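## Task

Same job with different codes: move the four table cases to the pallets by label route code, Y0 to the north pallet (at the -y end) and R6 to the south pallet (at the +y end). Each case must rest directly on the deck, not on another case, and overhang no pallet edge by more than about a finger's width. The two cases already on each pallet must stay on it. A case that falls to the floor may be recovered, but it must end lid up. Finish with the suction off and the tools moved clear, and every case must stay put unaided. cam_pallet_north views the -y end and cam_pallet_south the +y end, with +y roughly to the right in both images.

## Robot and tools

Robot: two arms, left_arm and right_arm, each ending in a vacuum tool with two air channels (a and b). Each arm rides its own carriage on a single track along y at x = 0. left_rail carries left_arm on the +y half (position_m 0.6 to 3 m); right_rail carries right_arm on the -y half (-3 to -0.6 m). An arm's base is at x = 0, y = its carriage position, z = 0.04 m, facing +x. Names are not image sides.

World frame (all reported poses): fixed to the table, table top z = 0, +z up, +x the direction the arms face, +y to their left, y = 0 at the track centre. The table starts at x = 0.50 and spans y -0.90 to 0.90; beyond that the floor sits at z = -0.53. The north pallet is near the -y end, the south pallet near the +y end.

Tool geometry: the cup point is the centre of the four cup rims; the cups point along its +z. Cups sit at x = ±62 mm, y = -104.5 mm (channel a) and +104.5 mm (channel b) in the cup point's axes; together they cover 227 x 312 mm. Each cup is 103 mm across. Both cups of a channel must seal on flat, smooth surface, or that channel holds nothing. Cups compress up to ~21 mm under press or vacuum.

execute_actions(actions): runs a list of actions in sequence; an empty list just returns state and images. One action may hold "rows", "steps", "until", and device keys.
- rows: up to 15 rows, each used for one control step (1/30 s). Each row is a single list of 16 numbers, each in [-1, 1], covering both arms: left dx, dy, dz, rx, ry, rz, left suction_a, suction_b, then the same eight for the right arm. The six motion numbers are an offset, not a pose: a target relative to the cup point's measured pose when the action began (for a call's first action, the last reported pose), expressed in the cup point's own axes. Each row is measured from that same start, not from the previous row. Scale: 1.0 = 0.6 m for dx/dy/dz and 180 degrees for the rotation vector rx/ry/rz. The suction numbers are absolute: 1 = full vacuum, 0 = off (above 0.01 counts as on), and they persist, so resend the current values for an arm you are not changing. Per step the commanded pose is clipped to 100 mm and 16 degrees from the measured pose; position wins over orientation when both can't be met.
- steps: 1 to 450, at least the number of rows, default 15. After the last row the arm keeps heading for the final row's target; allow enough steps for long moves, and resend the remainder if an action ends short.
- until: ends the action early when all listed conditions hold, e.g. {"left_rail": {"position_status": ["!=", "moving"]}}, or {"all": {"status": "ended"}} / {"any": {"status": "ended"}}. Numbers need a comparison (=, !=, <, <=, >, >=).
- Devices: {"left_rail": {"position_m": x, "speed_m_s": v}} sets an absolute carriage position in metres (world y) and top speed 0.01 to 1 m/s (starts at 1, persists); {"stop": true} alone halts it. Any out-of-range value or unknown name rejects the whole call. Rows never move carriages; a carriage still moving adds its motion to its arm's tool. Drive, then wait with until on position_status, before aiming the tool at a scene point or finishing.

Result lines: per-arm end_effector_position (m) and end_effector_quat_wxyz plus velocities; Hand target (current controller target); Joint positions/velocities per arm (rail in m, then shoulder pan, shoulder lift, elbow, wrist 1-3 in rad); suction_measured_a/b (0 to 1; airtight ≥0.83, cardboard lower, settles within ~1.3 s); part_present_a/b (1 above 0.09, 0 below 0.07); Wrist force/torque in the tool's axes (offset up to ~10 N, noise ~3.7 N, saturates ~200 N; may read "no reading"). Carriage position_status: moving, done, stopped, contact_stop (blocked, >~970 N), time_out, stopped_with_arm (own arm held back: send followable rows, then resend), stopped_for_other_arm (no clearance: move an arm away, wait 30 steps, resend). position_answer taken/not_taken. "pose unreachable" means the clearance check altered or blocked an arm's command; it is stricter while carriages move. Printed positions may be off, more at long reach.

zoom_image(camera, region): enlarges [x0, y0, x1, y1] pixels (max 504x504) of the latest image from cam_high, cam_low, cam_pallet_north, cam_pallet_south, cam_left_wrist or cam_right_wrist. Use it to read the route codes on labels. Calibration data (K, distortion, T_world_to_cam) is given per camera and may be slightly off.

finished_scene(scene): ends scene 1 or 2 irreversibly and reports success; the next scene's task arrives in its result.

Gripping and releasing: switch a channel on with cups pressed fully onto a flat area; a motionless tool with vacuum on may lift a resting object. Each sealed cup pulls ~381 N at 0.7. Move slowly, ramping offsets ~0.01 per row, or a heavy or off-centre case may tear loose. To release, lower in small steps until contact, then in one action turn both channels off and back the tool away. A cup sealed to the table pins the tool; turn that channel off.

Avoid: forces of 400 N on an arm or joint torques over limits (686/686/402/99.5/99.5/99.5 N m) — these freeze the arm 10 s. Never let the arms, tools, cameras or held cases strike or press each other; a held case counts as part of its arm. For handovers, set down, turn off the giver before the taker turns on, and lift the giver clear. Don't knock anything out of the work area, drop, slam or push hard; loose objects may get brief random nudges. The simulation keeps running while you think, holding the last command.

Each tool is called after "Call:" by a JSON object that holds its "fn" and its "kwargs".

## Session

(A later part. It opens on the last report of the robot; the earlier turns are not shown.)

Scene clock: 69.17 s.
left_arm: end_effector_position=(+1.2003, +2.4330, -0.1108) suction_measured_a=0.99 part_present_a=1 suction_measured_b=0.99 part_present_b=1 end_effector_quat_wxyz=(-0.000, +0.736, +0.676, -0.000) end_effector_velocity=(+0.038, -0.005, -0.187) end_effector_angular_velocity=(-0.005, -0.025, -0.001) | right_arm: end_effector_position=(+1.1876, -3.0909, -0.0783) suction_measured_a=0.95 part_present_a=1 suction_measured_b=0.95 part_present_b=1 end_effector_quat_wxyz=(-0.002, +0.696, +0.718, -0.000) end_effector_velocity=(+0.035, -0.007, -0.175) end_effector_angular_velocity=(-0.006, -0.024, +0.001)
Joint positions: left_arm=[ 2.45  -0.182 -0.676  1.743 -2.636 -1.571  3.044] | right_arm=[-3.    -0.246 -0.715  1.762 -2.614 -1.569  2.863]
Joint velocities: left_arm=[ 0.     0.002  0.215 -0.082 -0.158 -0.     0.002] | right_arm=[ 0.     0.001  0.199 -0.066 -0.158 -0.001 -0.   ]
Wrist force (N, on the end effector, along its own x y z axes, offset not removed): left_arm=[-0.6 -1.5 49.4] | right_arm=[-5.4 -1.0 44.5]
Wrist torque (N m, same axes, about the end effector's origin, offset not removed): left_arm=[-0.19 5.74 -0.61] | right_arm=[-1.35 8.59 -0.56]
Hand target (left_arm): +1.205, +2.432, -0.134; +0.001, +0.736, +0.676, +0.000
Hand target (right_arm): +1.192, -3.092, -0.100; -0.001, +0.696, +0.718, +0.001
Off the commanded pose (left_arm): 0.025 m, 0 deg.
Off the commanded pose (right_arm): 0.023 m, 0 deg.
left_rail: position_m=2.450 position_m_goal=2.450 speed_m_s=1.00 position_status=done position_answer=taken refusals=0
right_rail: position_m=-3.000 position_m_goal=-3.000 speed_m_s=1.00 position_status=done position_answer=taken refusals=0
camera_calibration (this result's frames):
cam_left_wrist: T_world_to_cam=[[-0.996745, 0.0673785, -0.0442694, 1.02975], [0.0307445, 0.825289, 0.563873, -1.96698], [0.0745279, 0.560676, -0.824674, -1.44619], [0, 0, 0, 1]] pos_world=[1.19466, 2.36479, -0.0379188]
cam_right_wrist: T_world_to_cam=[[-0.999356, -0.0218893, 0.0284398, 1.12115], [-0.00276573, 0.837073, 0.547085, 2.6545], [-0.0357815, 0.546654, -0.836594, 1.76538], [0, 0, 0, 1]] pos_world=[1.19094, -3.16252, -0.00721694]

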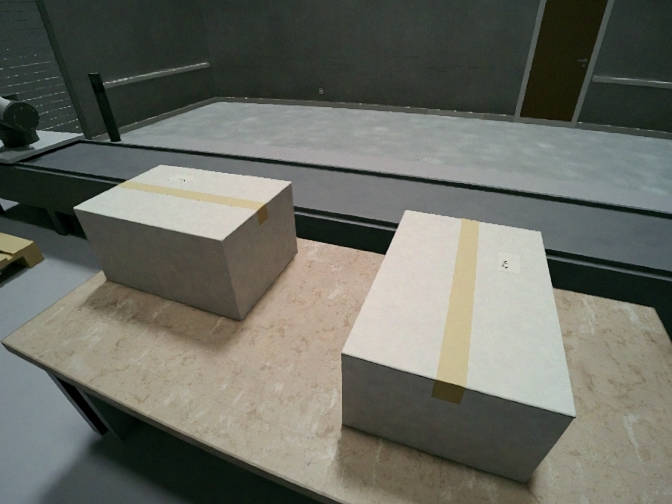

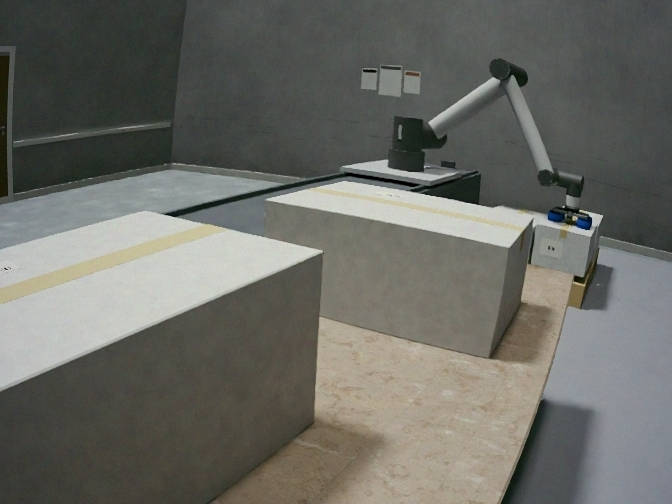

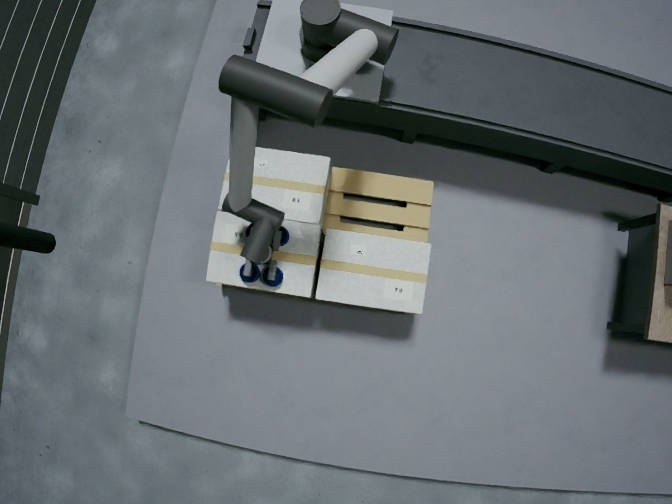

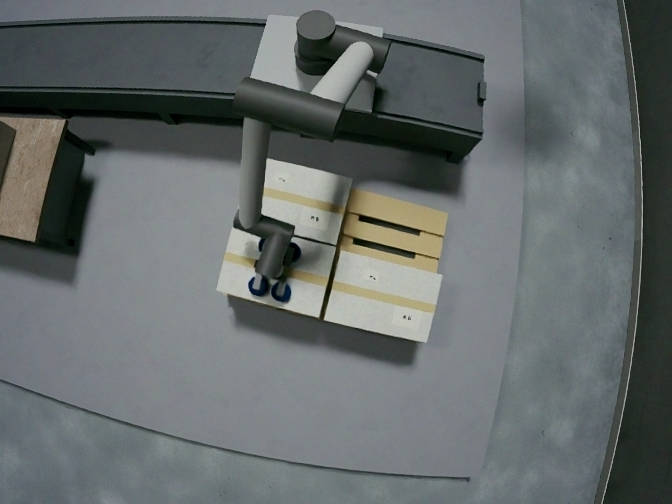

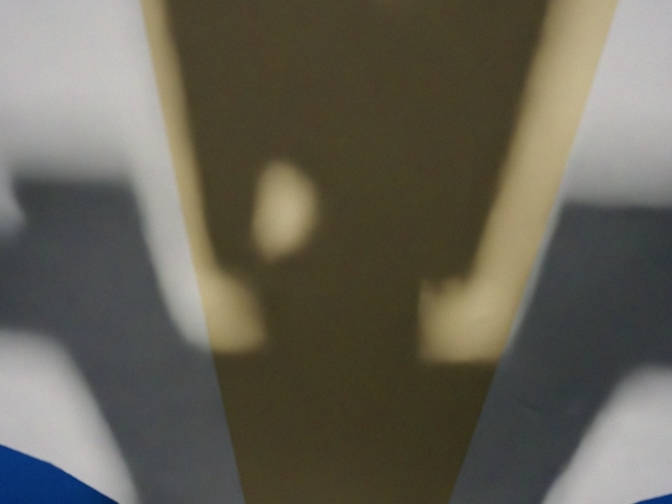

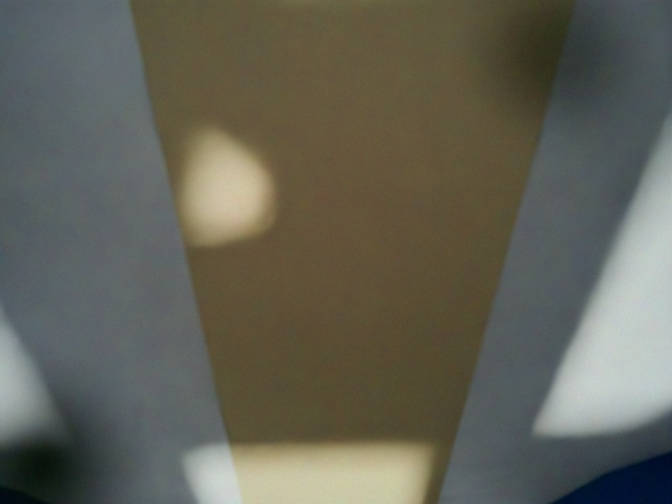

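Call:
{"fn": "execute_actions", "kwargs": {"actions": []}}

Call:
{"fn": "zoom_image", "kwargs": {"camera": "cam_pallet_north", "region": [195, 200, 335, 315]}}

Call:
{"fn": "zoom_image", "kwargs": {"camera": "cam_pallet_south", "region": [208, 215, 348, 330]}}

Call:
{"fn": "zoom_image", "kwargs": {"camera": "cam_low", "region": [500, 190, 620, 310]}}

Scene clock: 70.00 s.
left_arm: end_effector_position=(+1.2054, +2.4326, -0.1340) suction_measured_a=0.99 part_present_a=1 suction_measured_b=0.99 part_present_b=1 end_effector_quat_wxyz=(+0.001, +0.736, +0.676, +0.000) end_effector_velocity=(-0.000, +0.000, -0.000) end_effector_angular_velocity=(+0.000, +0.000, +0.000) | right_arm: end_effector_position=(+1.1925, -3.0915, -0.0996) suction_measured_a=0.95 part_present_a=1 suction_measured_b=0.95 part_present_b=1 end_effector_quat_wxyz=(-0.001, +0.696, +0.718, +0.001) end_effector_velocity=(-0.000, +0.000, -0.000) end_effector_angular_velocity=(+0.000, +0.000, +0.000)
Joint positions: left_arm=[ 2.45  -0.182 -0.649  1.731 -2.654 -1.571  3.044] | right_arm=[-3.    -0.246 -0.69   1.752 -2.633 -1.569  2.864]
Joint velocities: left_arm=[ 0.  0.  0. -0. -0.  0.  0.] | right_arm=[ 0.  0.  0. -0. -0. -0.  0.]
Wrist force (N, on the end effector, along its own x y z axes, offset not removed): left_arm=[1.3 1.6 24.3] | right_arm=[2.4 1.0 25.8]
Wrist torque (N m, same axes, about the end effector's origin, offset not removed): left_arm=[0.24 4.93 -0.56] | right_arm=[-0.49 7.12 -0.33]
Hand target (left_arm): +1.205, +2.432, -0.134; +0.001, +0.736, +0.676, +0.000
Hand target (right_arm): +1.192, -3.092, -0.100; -0.001, +0.696, +0.718, +0.001
Off the commanded pose (left_arm): 0.001 m, 0 deg.
Off the commanded pose (right_arm): 0.001 m, 0 deg.
left_rail: position_m=2.450 position_m_goal=2.450 speed_m_s=1.00 position_status=done position_answer=taken refusals=0
right_rail: position_m=-3.000 position_m_goal=-3.000 speed_m_s=1.00 position_status=done position_answer=taken refusals=0
camera_calibration (this result's frames):
cam_left_wrist: T_world_to_cam=[[-0.996623, 0.0673995, -0.0468989, 1.03326], [0.0293113, 0.82556, 0.563553, -1.95275], [0.0767011, 0.560275, -0.824748, -1.46714], [0, 0, 0, 1]] pos_world=[1.19954, 2.36447, -0.0610826]
cam_right_wrist: T_world_to_cam=[[-0.999436, -0.0218019, 0.0255338, 1.12674], [-0.00430898, 0.837495, 0.546428, 2.66978], [-0.0332976, 0.54601, -0.837116, 1.74314], [0, 0, 0, 1]] pos_world=[1.19565, -3.16313, -0.0283957]

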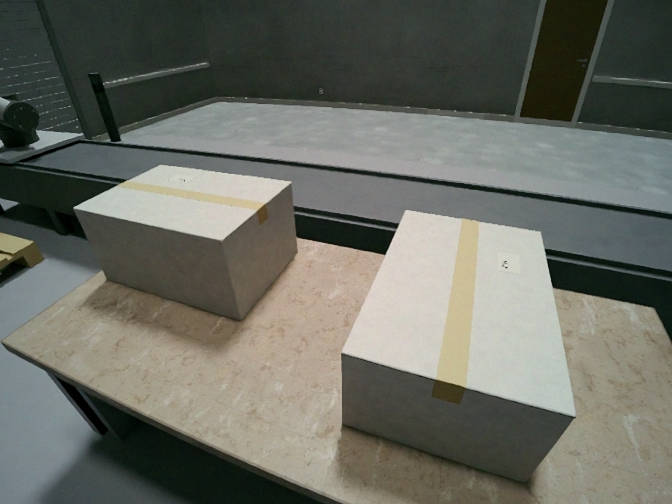

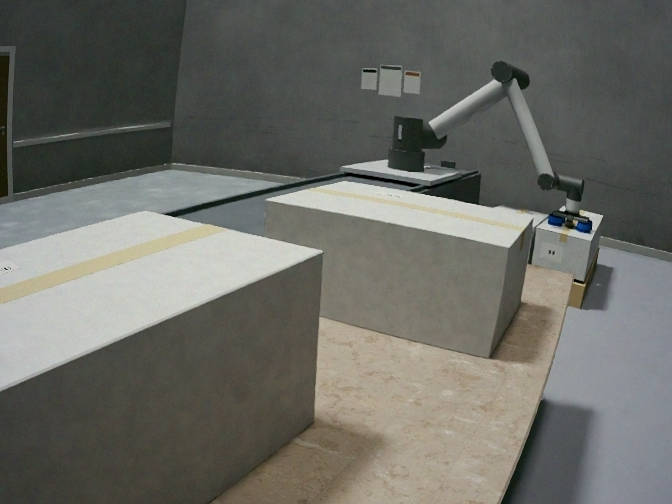

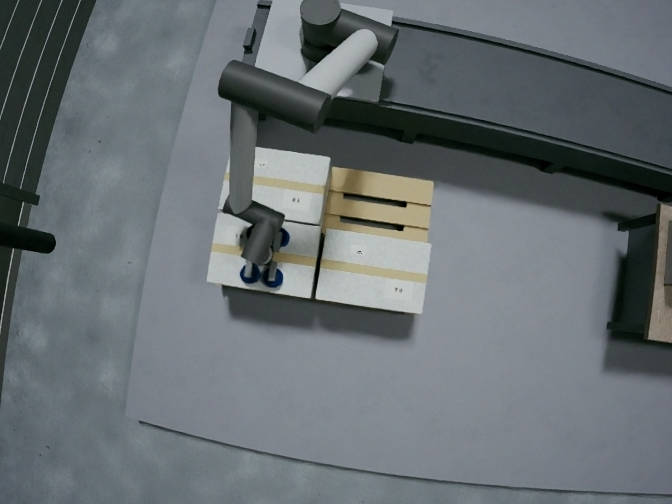

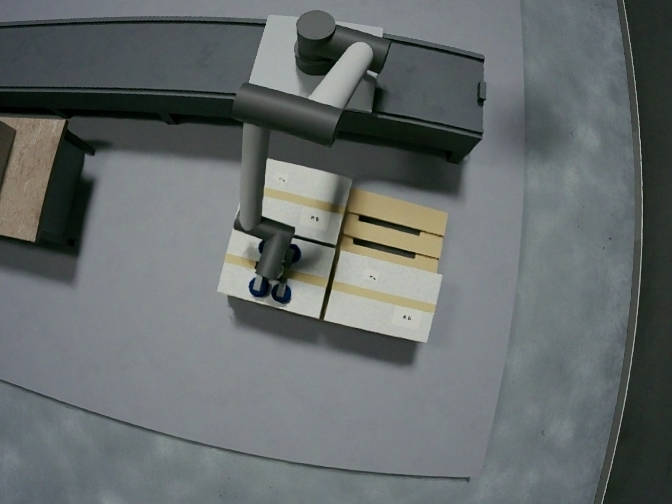

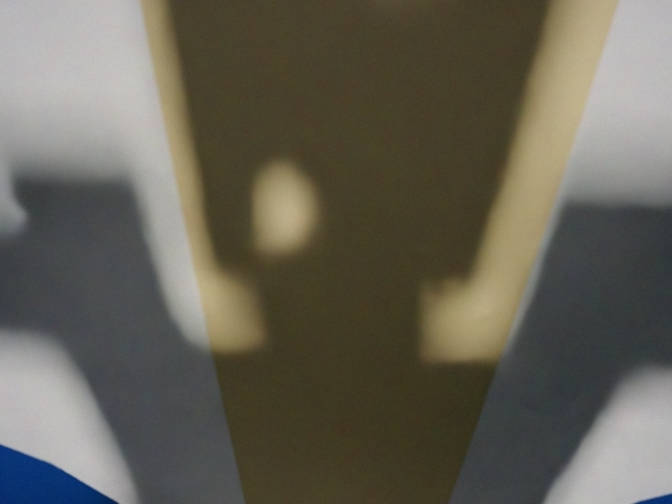

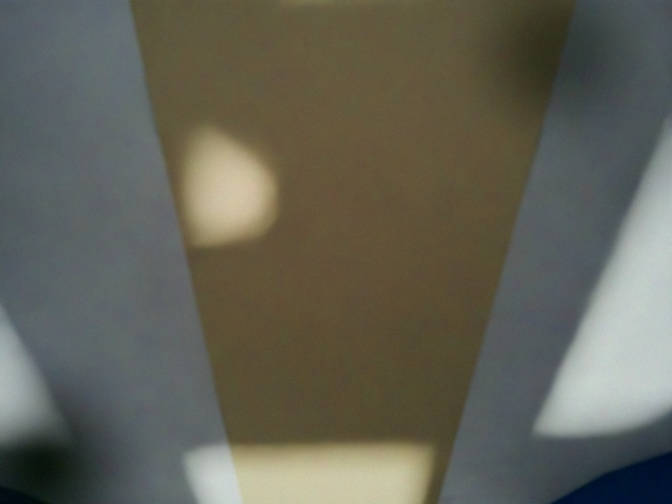

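Region (195, 200, 335, 315) of cam_pallet_north's 672x504 image, scaled by 3.600, with more detail than that image has; it fills the top 414 rows of this view, and the rest is white.

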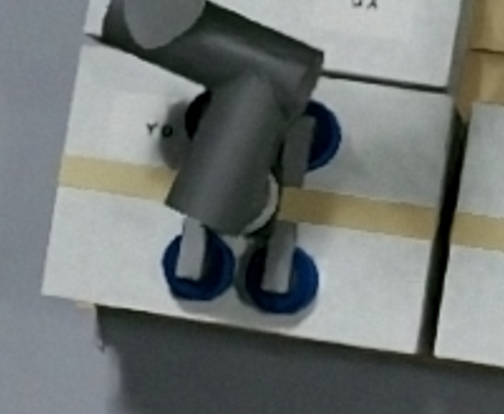

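Region (208, 215, 348, 330) of cam_pallet_south's 672x504 image, scaled by 3.600, with more detail than that image has; it fills the top 414 rows of this view, and the rest is white.

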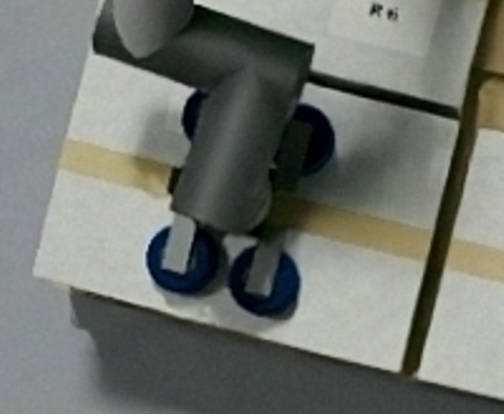

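Region (500, 190, 620, 310) of cam_low's 672x504 image, scaled by 4.200, with more detail than that image has.

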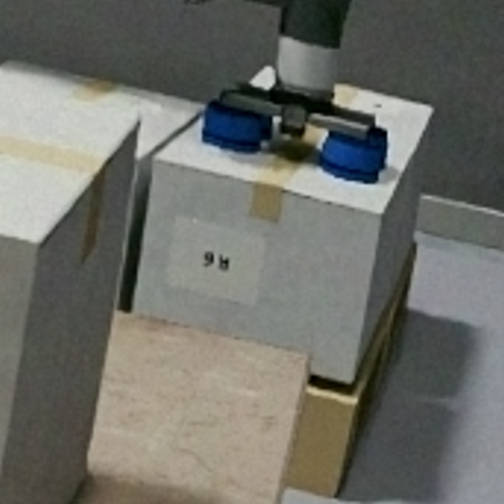

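Call:
{"fn": "execute_actions", "kwargs": {"actions": [{"rows":[[0,0,0.005,0,0,0,1,1,0,0,0.007,0,0,0,1,1],[0,0,0.011,0,0,0,1,1,0,0,0.015,0,0,0,1,1],[0,0,0.017,0,0,0,1,1,0,0,0.024,0,0,0,1,1],[0,0,0.0217,0,0,0,1,1,0,0,0.0307,0,0,0,1,1]],"steps":4}]}}

Scene clock: 73.13 s.
left_arm: end_effector_position=(+1.2055, +2.4326, -0.1369) suction_measured_a=0.99 part_present_a=1 suction_measured_b=0.99 part_present_b=1 end_effector_quat_wxyz=(+0.001, +0.736, +0.676, +0.000) end_effector_velocity=(-0.001, +0.000, -0.053) end_effector_angular_velocity=(+0.000, +0.001, +0.000) | right_arm: end_effector_position=(+1.1926, -3.0916, -0.1036) suction_measured_a=0.95 part_present_a=1 suction_measured_b=0.95 part_present_b=1 end_effector_quat_wxyz=(-0.000, +0.696, +0.718, +0.001) end_effector_velocity=(-0.001, +0.000, -0.074) end_effector_angular_velocity=(+0.000, +0.001, +0.000)
Joint positions: left_arm=[ 2.45  -0.182 -0.646  1.73  -2.657 -1.571  3.044] | right_arm=[-3.    -0.246 -0.686  1.752 -2.636 -1.569  2.864]
Joint velocities: left_arm=[ 0.     0.     0.055 -0.01  -0.043 -0.    -0.   ] | right_arm=[ 0.     0.     0.076 -0.01  -0.065  0.    -0.   ]
Wrist force (N, on the end effector, along its own x y z axes, offset not removed): left_arm=[-0.4 0.4 16.8] | right_arm=[-2.2 -8.9 9.8]
Wrist torque (N m, same axes, about the end effector's origin, offset not removed): left_arm=[-0.27 4.74 -0.55] | right_arm=[-2.07 6.64 -0.49]
Hand target (left_arm): +1.205, +2.432, -0.147; +0.001, +0.736, +0.676, +0.000
Hand target (right_arm): +1.192, -3.091, -0.118; -0.001, +0.696, +0.718, +0.001
Off the commanded pose (left_arm): 0.010 m, 0 deg.
Off the commanded pose (right_arm): 0.014 m, 0 deg.
left_rail: position_m=2.450 position_m_goal=2.450 speed_m_s=1.00 position_status=done position_answer=taken refusals=0
right_rail: position_m=-3.000 position_m_goal=-3.000 speed_m_s=1.00 position_status=done position_answer=taken refusals=0
camera_calibration (this result's frames):
cam_left_wrist: T_world_to_cam=[[-0.996614, 0.0673964, -0.047108, 1.0332], [0.0291934, 0.825581, 0.563527, -1.95102], [0.0768712, 0.560244, -0.824753, -1.46966], [0, 0, 0, 1]] pos_world=[1.19963, 2.36446, -0.0639784]
cam_right_wrist: T_world_to_cam=[[-0.999443, -0.021801, 0.0252609, 1.12695], [-0.00445977, 0.837532, 0.54637, 2.67228], [-0.0330682, 0.545953, -0.837163, 1.73934], [0, 0, 0, 1]] pos_world=[1.19575, -3.16315, -0.0324051]

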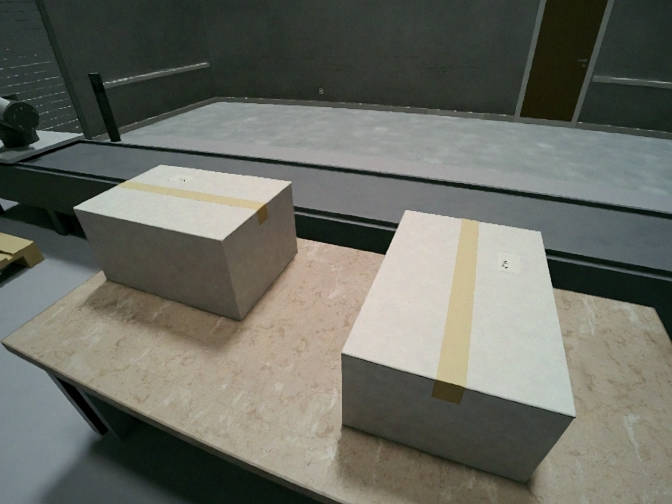

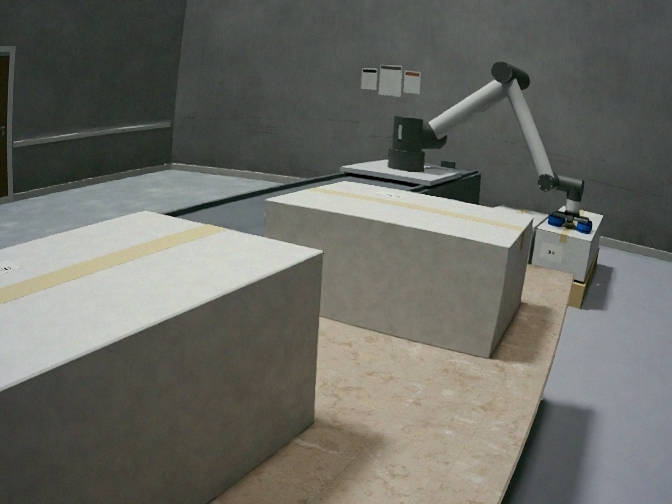

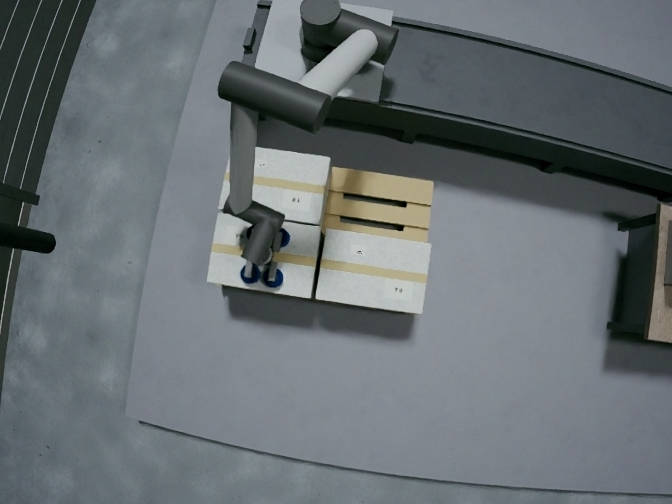

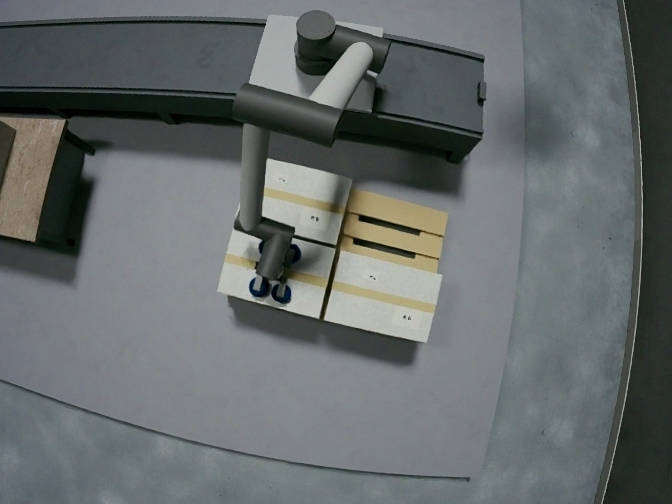

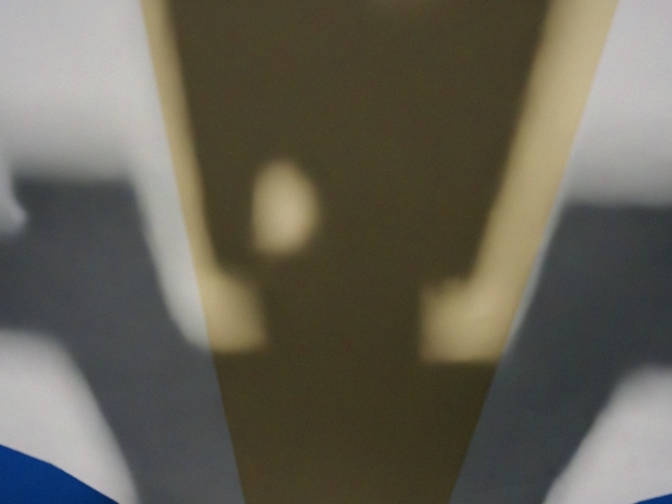

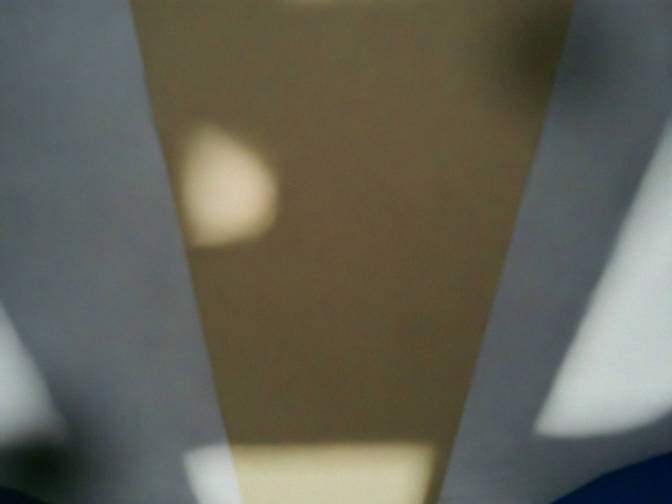

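Call:
{"fn": "execute_actions", "kwargs": {"actions": []}}

Scene clock: 83.30 s.
left_arm: end_effector_position=(+1.2053, +2.4326, -0.1469) suction_measured_a=0.99 part_present_a=1 suction_measured_b=0.99 part_present_b=1 end_effector_quat_wxyz=(+0.001, +0.736, +0.676, +0.000) end_effector_velocity=(+0.000, +0.000, +0.000) end_effector_angular_velocity=(+0.000, -0.000, -0.000) | right_arm: end_effector_position=(+1.1936, -3.0919, -0.1092) suction_measured_a=0.95 part_present_a=1 suction_measured_b=0.95 part_present_b=1 end_effector_quat_wxyz=(+0.001, +0.696, +0.718, +0.001) end_effector_velocity=(+0.000, -0.000, +0.000) end_effector_angular_velocity=(+0.000, -0.000, -0.000)
Joint positions: left_arm=[ 2.45  -0.182 -0.636  1.729 -2.665 -1.571  3.044] | right_arm=[-3.    -0.246 -0.68   1.75  -2.643 -1.57   2.864]
Joint velocities: left_arm=[ 0. -0. -0.  0.  0.  0.  0.] | right_arm=[ 0. -0. -0.  0. -0.  0. -0.]
Wrist force (N, on the end effector, along its own x y z axes, offset not removed): left_arm=[1.4 0.0 23.8] | right_arm=[7.7 -9.7 -33.5]
Wrist torque (N m, same axes, about the end effector's origin, offset not removed): left_arm=[0.03 4.88 -0.54] | right_arm=[11.62 -1.56 1.63]
Hand target (left_arm): +1.205, +2.432, -0.147; +0.001, +0.736, +0.676, +0.000
Hand target (right_arm): +1.194, -3.092, -0.109; +0.001, +0.696, +0.718, +0.001
Off the commanded pose (left_arm): 0.000 m, 0 deg.
Off the commanded pose (right_arm): 0.009 m, 0 deg.
FORCE FAULT: contact force on the right arm reached its limit, and that arm stopped for 10 seconds. The contact can be on any part of that arm, not only on its tool. That arm ran no command of this call. That arm holds still and accepts commands again. Move the arm away from the contact; if what it grips holds it there, let go first. Pushing or pulling that hard again can fault the arm again.
left_rail: position_m=2.450 position_m_goal=2.450 speed_m_s=1.00 position_status=done position_answer=taken refusals=0
right_rail: position_m=-3.000 position_m_goal=-3.000 speed_m_s=1.00 position_status=done position_answer=taken refusals=0
camera_calibration (this result's frames):
cam_left_wrist: T_world_to_cam=[[-0.996626, 0.0674002, -0.0468404, 1.03256], [0.0293441, 0.825554, 0.56356, -1.94548], [0.0766533, 0.560284, -0.824746, -1.47775], [0, 0, 0, 1]] pos_world=[1.19944, 2.36446, -0.0740112]
cam_right_wrist: T_world_to_cam=[[-0.999486, -0.0217683, 0.0235485, 1.12805], [-0.00540275, 0.838124, 0.545452, 2.67852], [-0.0316101, 0.545045, -0.837811, 1.73026], [0, 0, 0, 1]] pos_world=[1.19664, -3.16344, -0.0379336]

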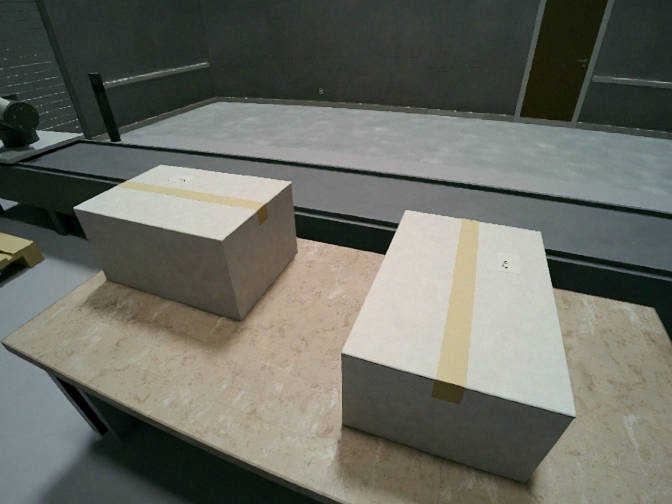

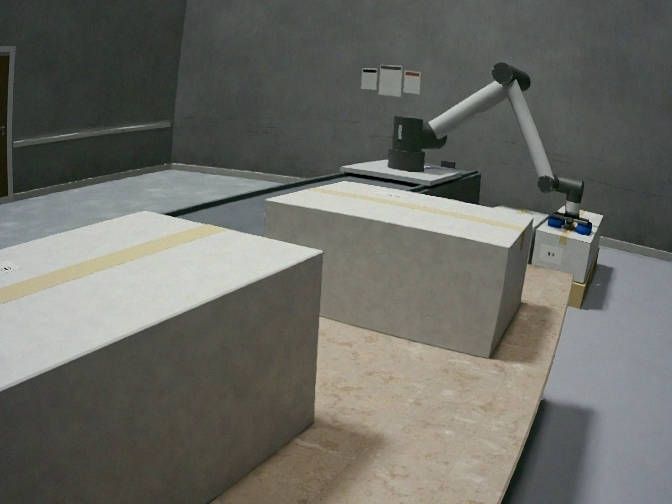

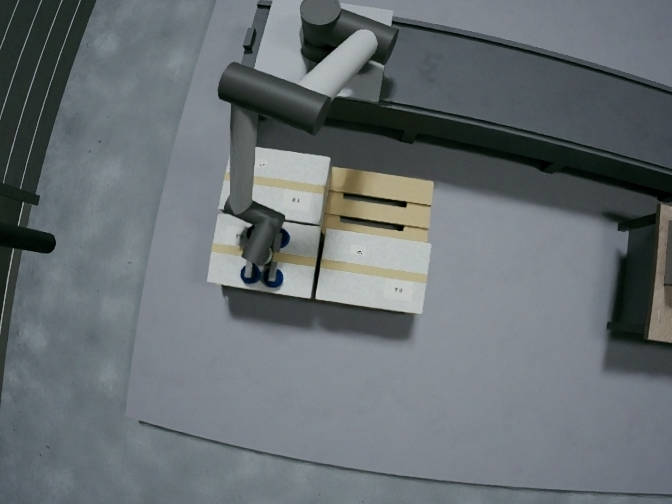

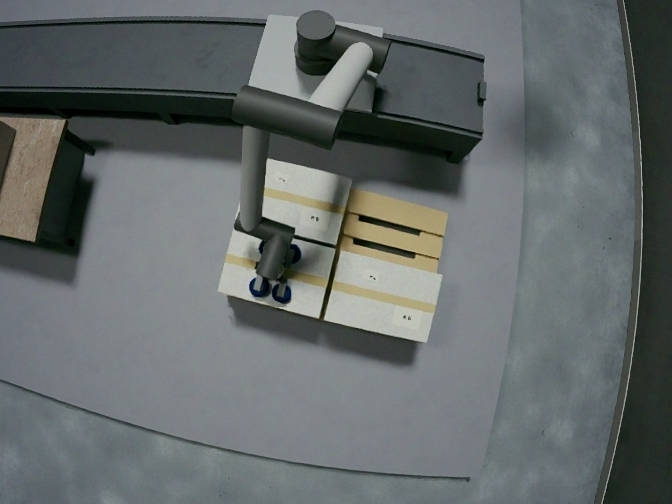

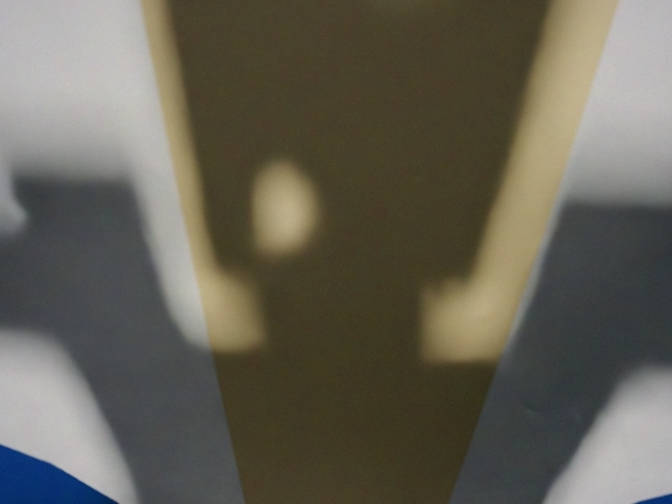

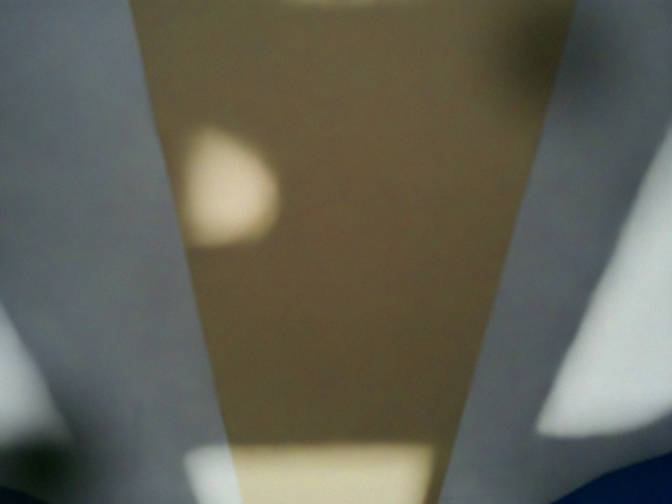

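Call:
{"fn": "execute_actions", "kwargs": {"actions": [{"rows":[[0,0,0.001,0,0,0,1,1,0,0,-0.005,0,0,0,0,0],[0,0,0.002,0,0,0,1,1,0,0,-0.01,0,0,0,0,0],[0,0,0.0025,0,0,0,1,1,0,0,-0.015,0,0,0,0,0],[0,0,0.0025,0,0,0,1,1,0,0,-0.02,0,0,0,0,0],[0,0,0.0025,0,0,0,1,1,0,0,-0.025,0,0,0,0,0],[0,0,0.0025,0,0,0,1,1,0,0,-0.03,0,0,0,0,0],[0,0,0.0025,0,0,0,1,1,0,0,-0.036,0,0,0,0,0],[0,0,0.0025,0,0,0,1,1,0,0,-0.044,0,0,0,0,0],[0,0,0.0025,0,0,0,1,1,0,0,-0.055,0,0,0,0,0],[0,0,0.0025,0,0,0,1,1,0,0,-0.07,0,0,0,0,0],[0,0,0.0025,0,0,0,1,1,0,0,-0.09,0,0,0,0,0],[0,0,0.0025,0,0,0,1,1,0,0,-0.115,0,0,0,0,0],[0,0,0.0025,0,0,0,1,1,0,0,-0.145,0,0,0,0,0],[0,0,0.0025,0,0,0,1,1,0,0,-0.18,0,0,0,0,0],[0,0,0.0025,0,0,0,1,1,0,0,-0.25,0,0,0,0,0]],"steps":15}]}}

Scene clock: 88.27 s.
left_arm: end_effector_position=(+1.2053, +2.4326, -0.1484) suction_measured_a=0.99 part_present_a=1 suction_measured_b=0.99 part_present_b=1 end_effector_quat_wxyz=(+0.001, +0.736, +0.676, +0.000) end_effector_velocity=(+0.000, -0.000, -0.000) end_effector_angular_velocity=(-0.000, -0.000, -0.000) | right_arm: end_effector_position=(+1.1934, -3.0919, -0.0547) suction_measured_a=0.01 part_present_a=0 suction_measured_b=0.01 part_present_b=0 end_effector_quat_wxyz=(+0.000, +0.696, +0.718, +0.001) end_effector_velocity=(+0.006, -0.001, +0.364) end_effector_angular_velocity=(-0.002, -0.009, +0.001)
Joint positions: left_arm=[ 2.45  -0.182 -0.634  1.728 -2.666 -1.571  3.044] | right_arm=[-3.    -0.246 -0.735  1.756 -2.593 -1.57   2.864]
Joint velocities: left_arm=[ 0. -0.  0. -0. -0. -0.  0.] | right_arm=[ 0.     0.001 -0.363  0.019  0.334  0.    -0.   ]
Wrist force (N, on the end effector, along its own x y z axes, offset not removed): left_arm=[-0.6 -4.4 20.3] | right_arm=[0.6 -6.1 13.3]
Wrist torque (N m, same axes, about the end effector's origin, offset not removed): left_arm=[-0.49 5.15 -0.59] | right_arm=[-0.74 -0.63 -0.26]
Hand target (left_arm): +1.205, +2.432, -0.148; +0.001, +0.736, +0.676, +0.000
Hand target (right_arm): +1.194, -3.091, +0.029; +0.002, +0.696, +0.718, +0.002
Off the commanded pose (left_arm): 0.000 m, 0 deg.
Off the commanded pose (right_arm): 0.096 m, 0 deg; position clipped at the last step of the last action.
left_rail: position_m=2.450 position_m_goal=2.450 speed_m_s=1.00 position_status=done position_answer=taken refusals=0
right_rail: position_m=-3.000 position_m_goal=-3.000 speed_m_s=1.00 position_status=done position_answer=taken refusals=0
camera_calibration (this result's frames):
cam_left_wrist: T_world_to_cam=[[-0.996626, 0.0674004, -0.046839, 1.0325], [0.0293451, 0.825554, 0.56356, -1.94466], [0.0766523, 0.560284, -0.824746, -1.47895], [0, 0, 0, 1]] pos_world=[1.19944, 2.36446, -0.0754617]
cam_right_wrist: T_world_to_cam=[[-0.999468, -0.0217991, 0.0242388, 1.1265], [-0.00504628, 0.838029, 0.545602, 2.64801], [-0.0322064, 0.54519, -0.837694, 1.77703], [0, 0, 0, 1]] pos_world=[1.1965, -3.16338, 0.0165441]

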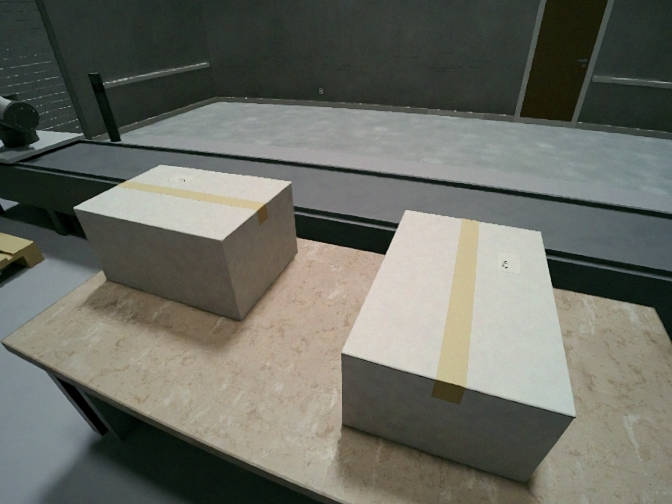

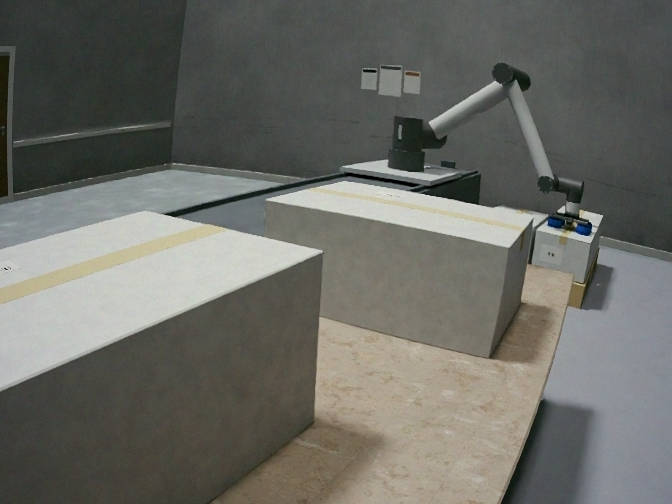

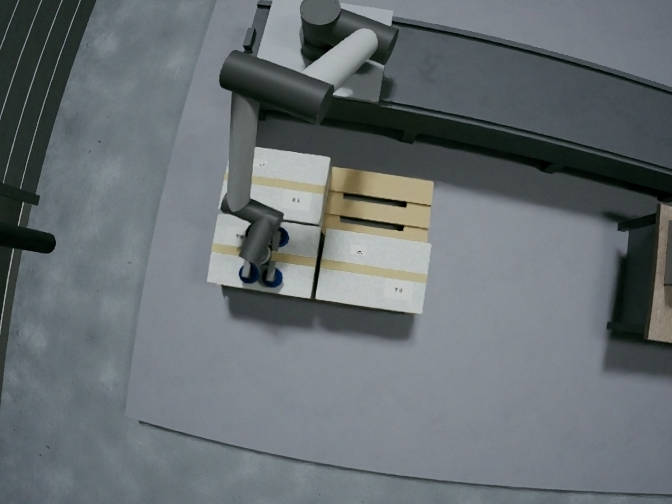

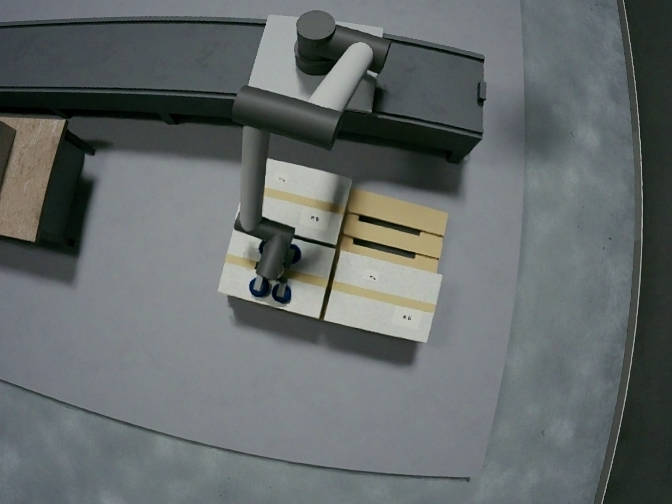

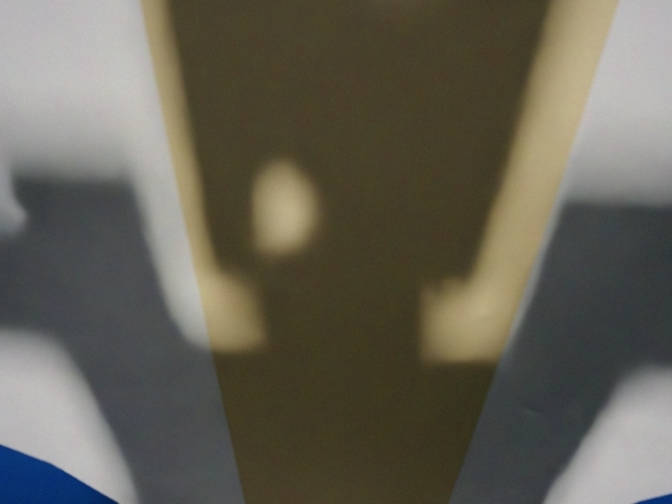

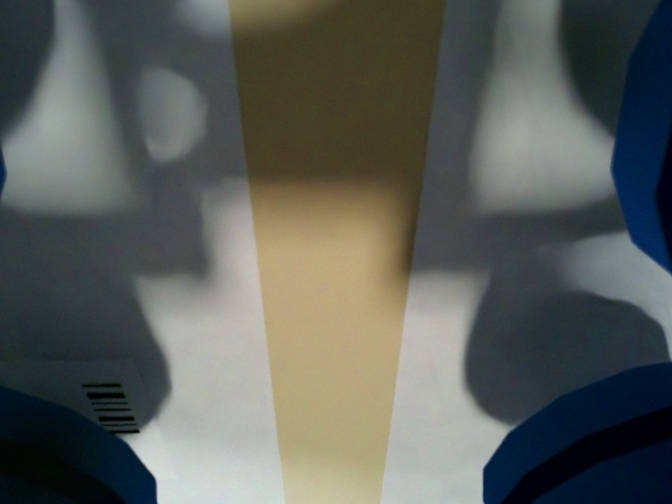

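Call:
{"fn": "execute_actions", "kwargs": {"actions": [{"rows":[[0,0,0.0015,0,0,0,1,1,0.02,-0.04,-0.17,0,0,0.002,0,0],[0,0,0.0025,0,0,0,1,1,0.04,-0.08,-0.21,0,0,0.004,0,0],[0,0,0.0025,0,0,0,1,1,0.07,-0.14,-0.27,0,0,0.007,0,0],[0,0,0.0025,0,0,0,1,1,0.15,-0.33,-0.48,0,0,0.01,0,0]],"steps":7}]}}

Scene clock: 90.00 s.
left_arm: end_effector_position=(+1.2052, +2.4326, -0.1495) suction_measured_a=0.99 part_present_a=1 suction_measured_b=0.99 part_present_b=1 end_effector_quat_wxyz=(+0.001, +0.736, +0.676, +0.000) end_effector_velocity=(+0.000, -0.000, -0.003) end_effector_angular_velocity=(-0.000, -0.000, -0.000) | right_arm: end_effector_position=(+1.1447, -3.0686, +0.0743) suction_measured_a=0.01 part_present_a=0 suction_measured_b=0.01 part_present_b=0 end_effector_quat_wxyz=(+0.000, +0.702, +0.712, +0.001) end_effector_velocity=(-0.302, +0.131, +0.307) end_effector_angular_velocity=(+0.002, +0.006, -0.099)
Joint positions: left_arm=[ 2.45  -0.182 -0.633  1.728 -2.667 -1.571  3.044] | right_arm=[-3.    -0.236 -0.897  1.834 -2.509 -1.57   2.892]
Joint velocities: left_arm=[ 0.    -0.     0.003 -0.001 -0.003  0.    -0.   ] | right_arm=[ 0.     0.05  -0.52   0.455  0.071 -0.     0.149]
Wrist force (N, on the end effector, along its own x y z axes, offset not removed): left_arm=[-0.1 0.5 26.2] | right_arm=[0.5 -7.7 9.3]
Wrist torque (N m, same axes, about the end effector's origin, offset not removed): left_arm=[0.05 5.13 -0.48] | right_arm=[-0.82 -0.62 -0.26]
Hand target (left_arm): +1.205, +2.432, -0.150; +0.001, +0.736, +0.676, +0.000
Hand target (right_arm): +1.094, -3.048, +0.123; +0.000, +0.707, +0.707, +0.001
Off the commanded pose (left_arm): 0.000 m, 0 deg.
Off the commanded pose (right_arm): 0.228 m, 1 deg; position clipped at the last step of the last action.
left_rail: position_m=2.450 position_m_goal=2.450 speed_m_s=1.00 position_status=done position_answer=taken refusals=0
right_rail: position_m=-3.000 position_m_goal=-3.000 speed_m_s=1.00 position_status=done position_answer=taken refusals=0
camera_calibration (this result's frames):
cam_left_wrist: T_world_to_cam=[[-0.996627, 0.0674003, -0.0468145, 1.03244], [0.0293585, 0.825551, 0.563563, -1.94403], [0.0766321, 0.560288, -0.824745, -1.47986], [0, 0, 0, 1]] pos_world=[1.19944, 2.36446, -0.0765916]
cam_right_wrist: T_world_to_cam=[[-0.999695, -0.00314494, 0.0244766, 1.13268], [0.0107256, 0.837897, 0.545723, 2.53948], [-0.0222251, 0.54582, -0.837608, 1.86134], [0, 0, 0, 1]] pos_world=[1.14647, -3.14022, 0.145496]

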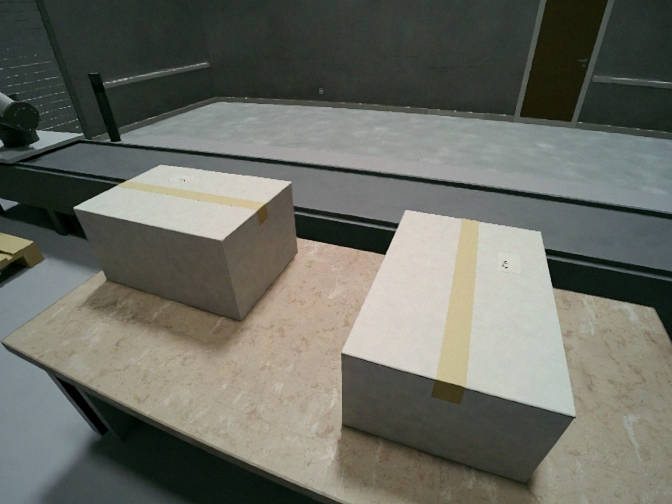

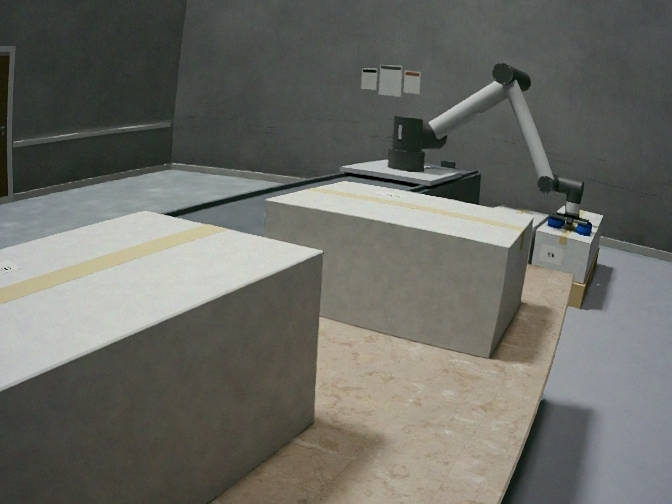

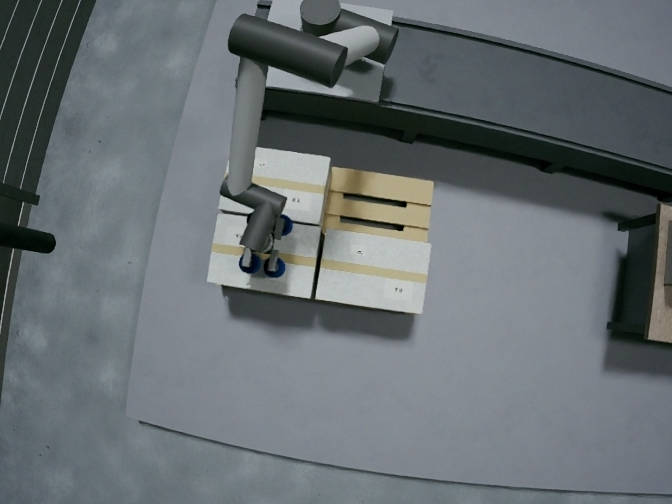

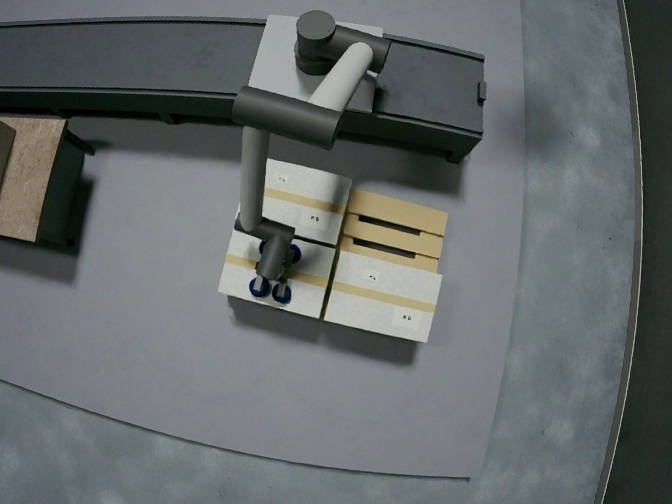

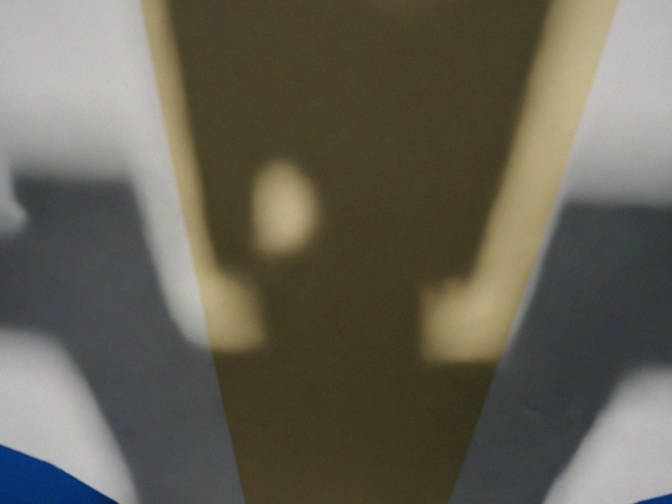

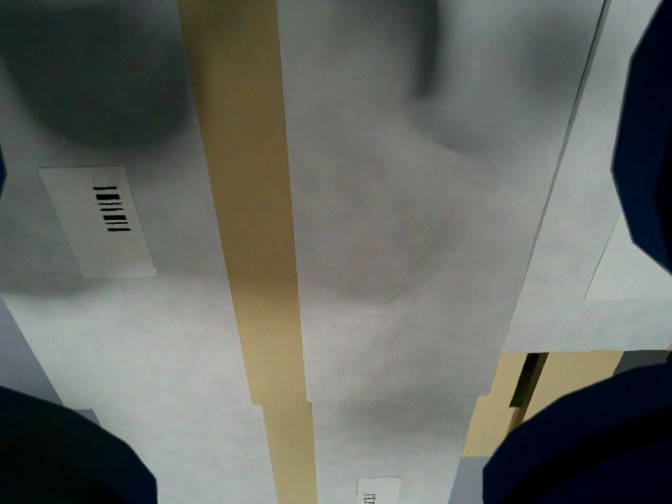

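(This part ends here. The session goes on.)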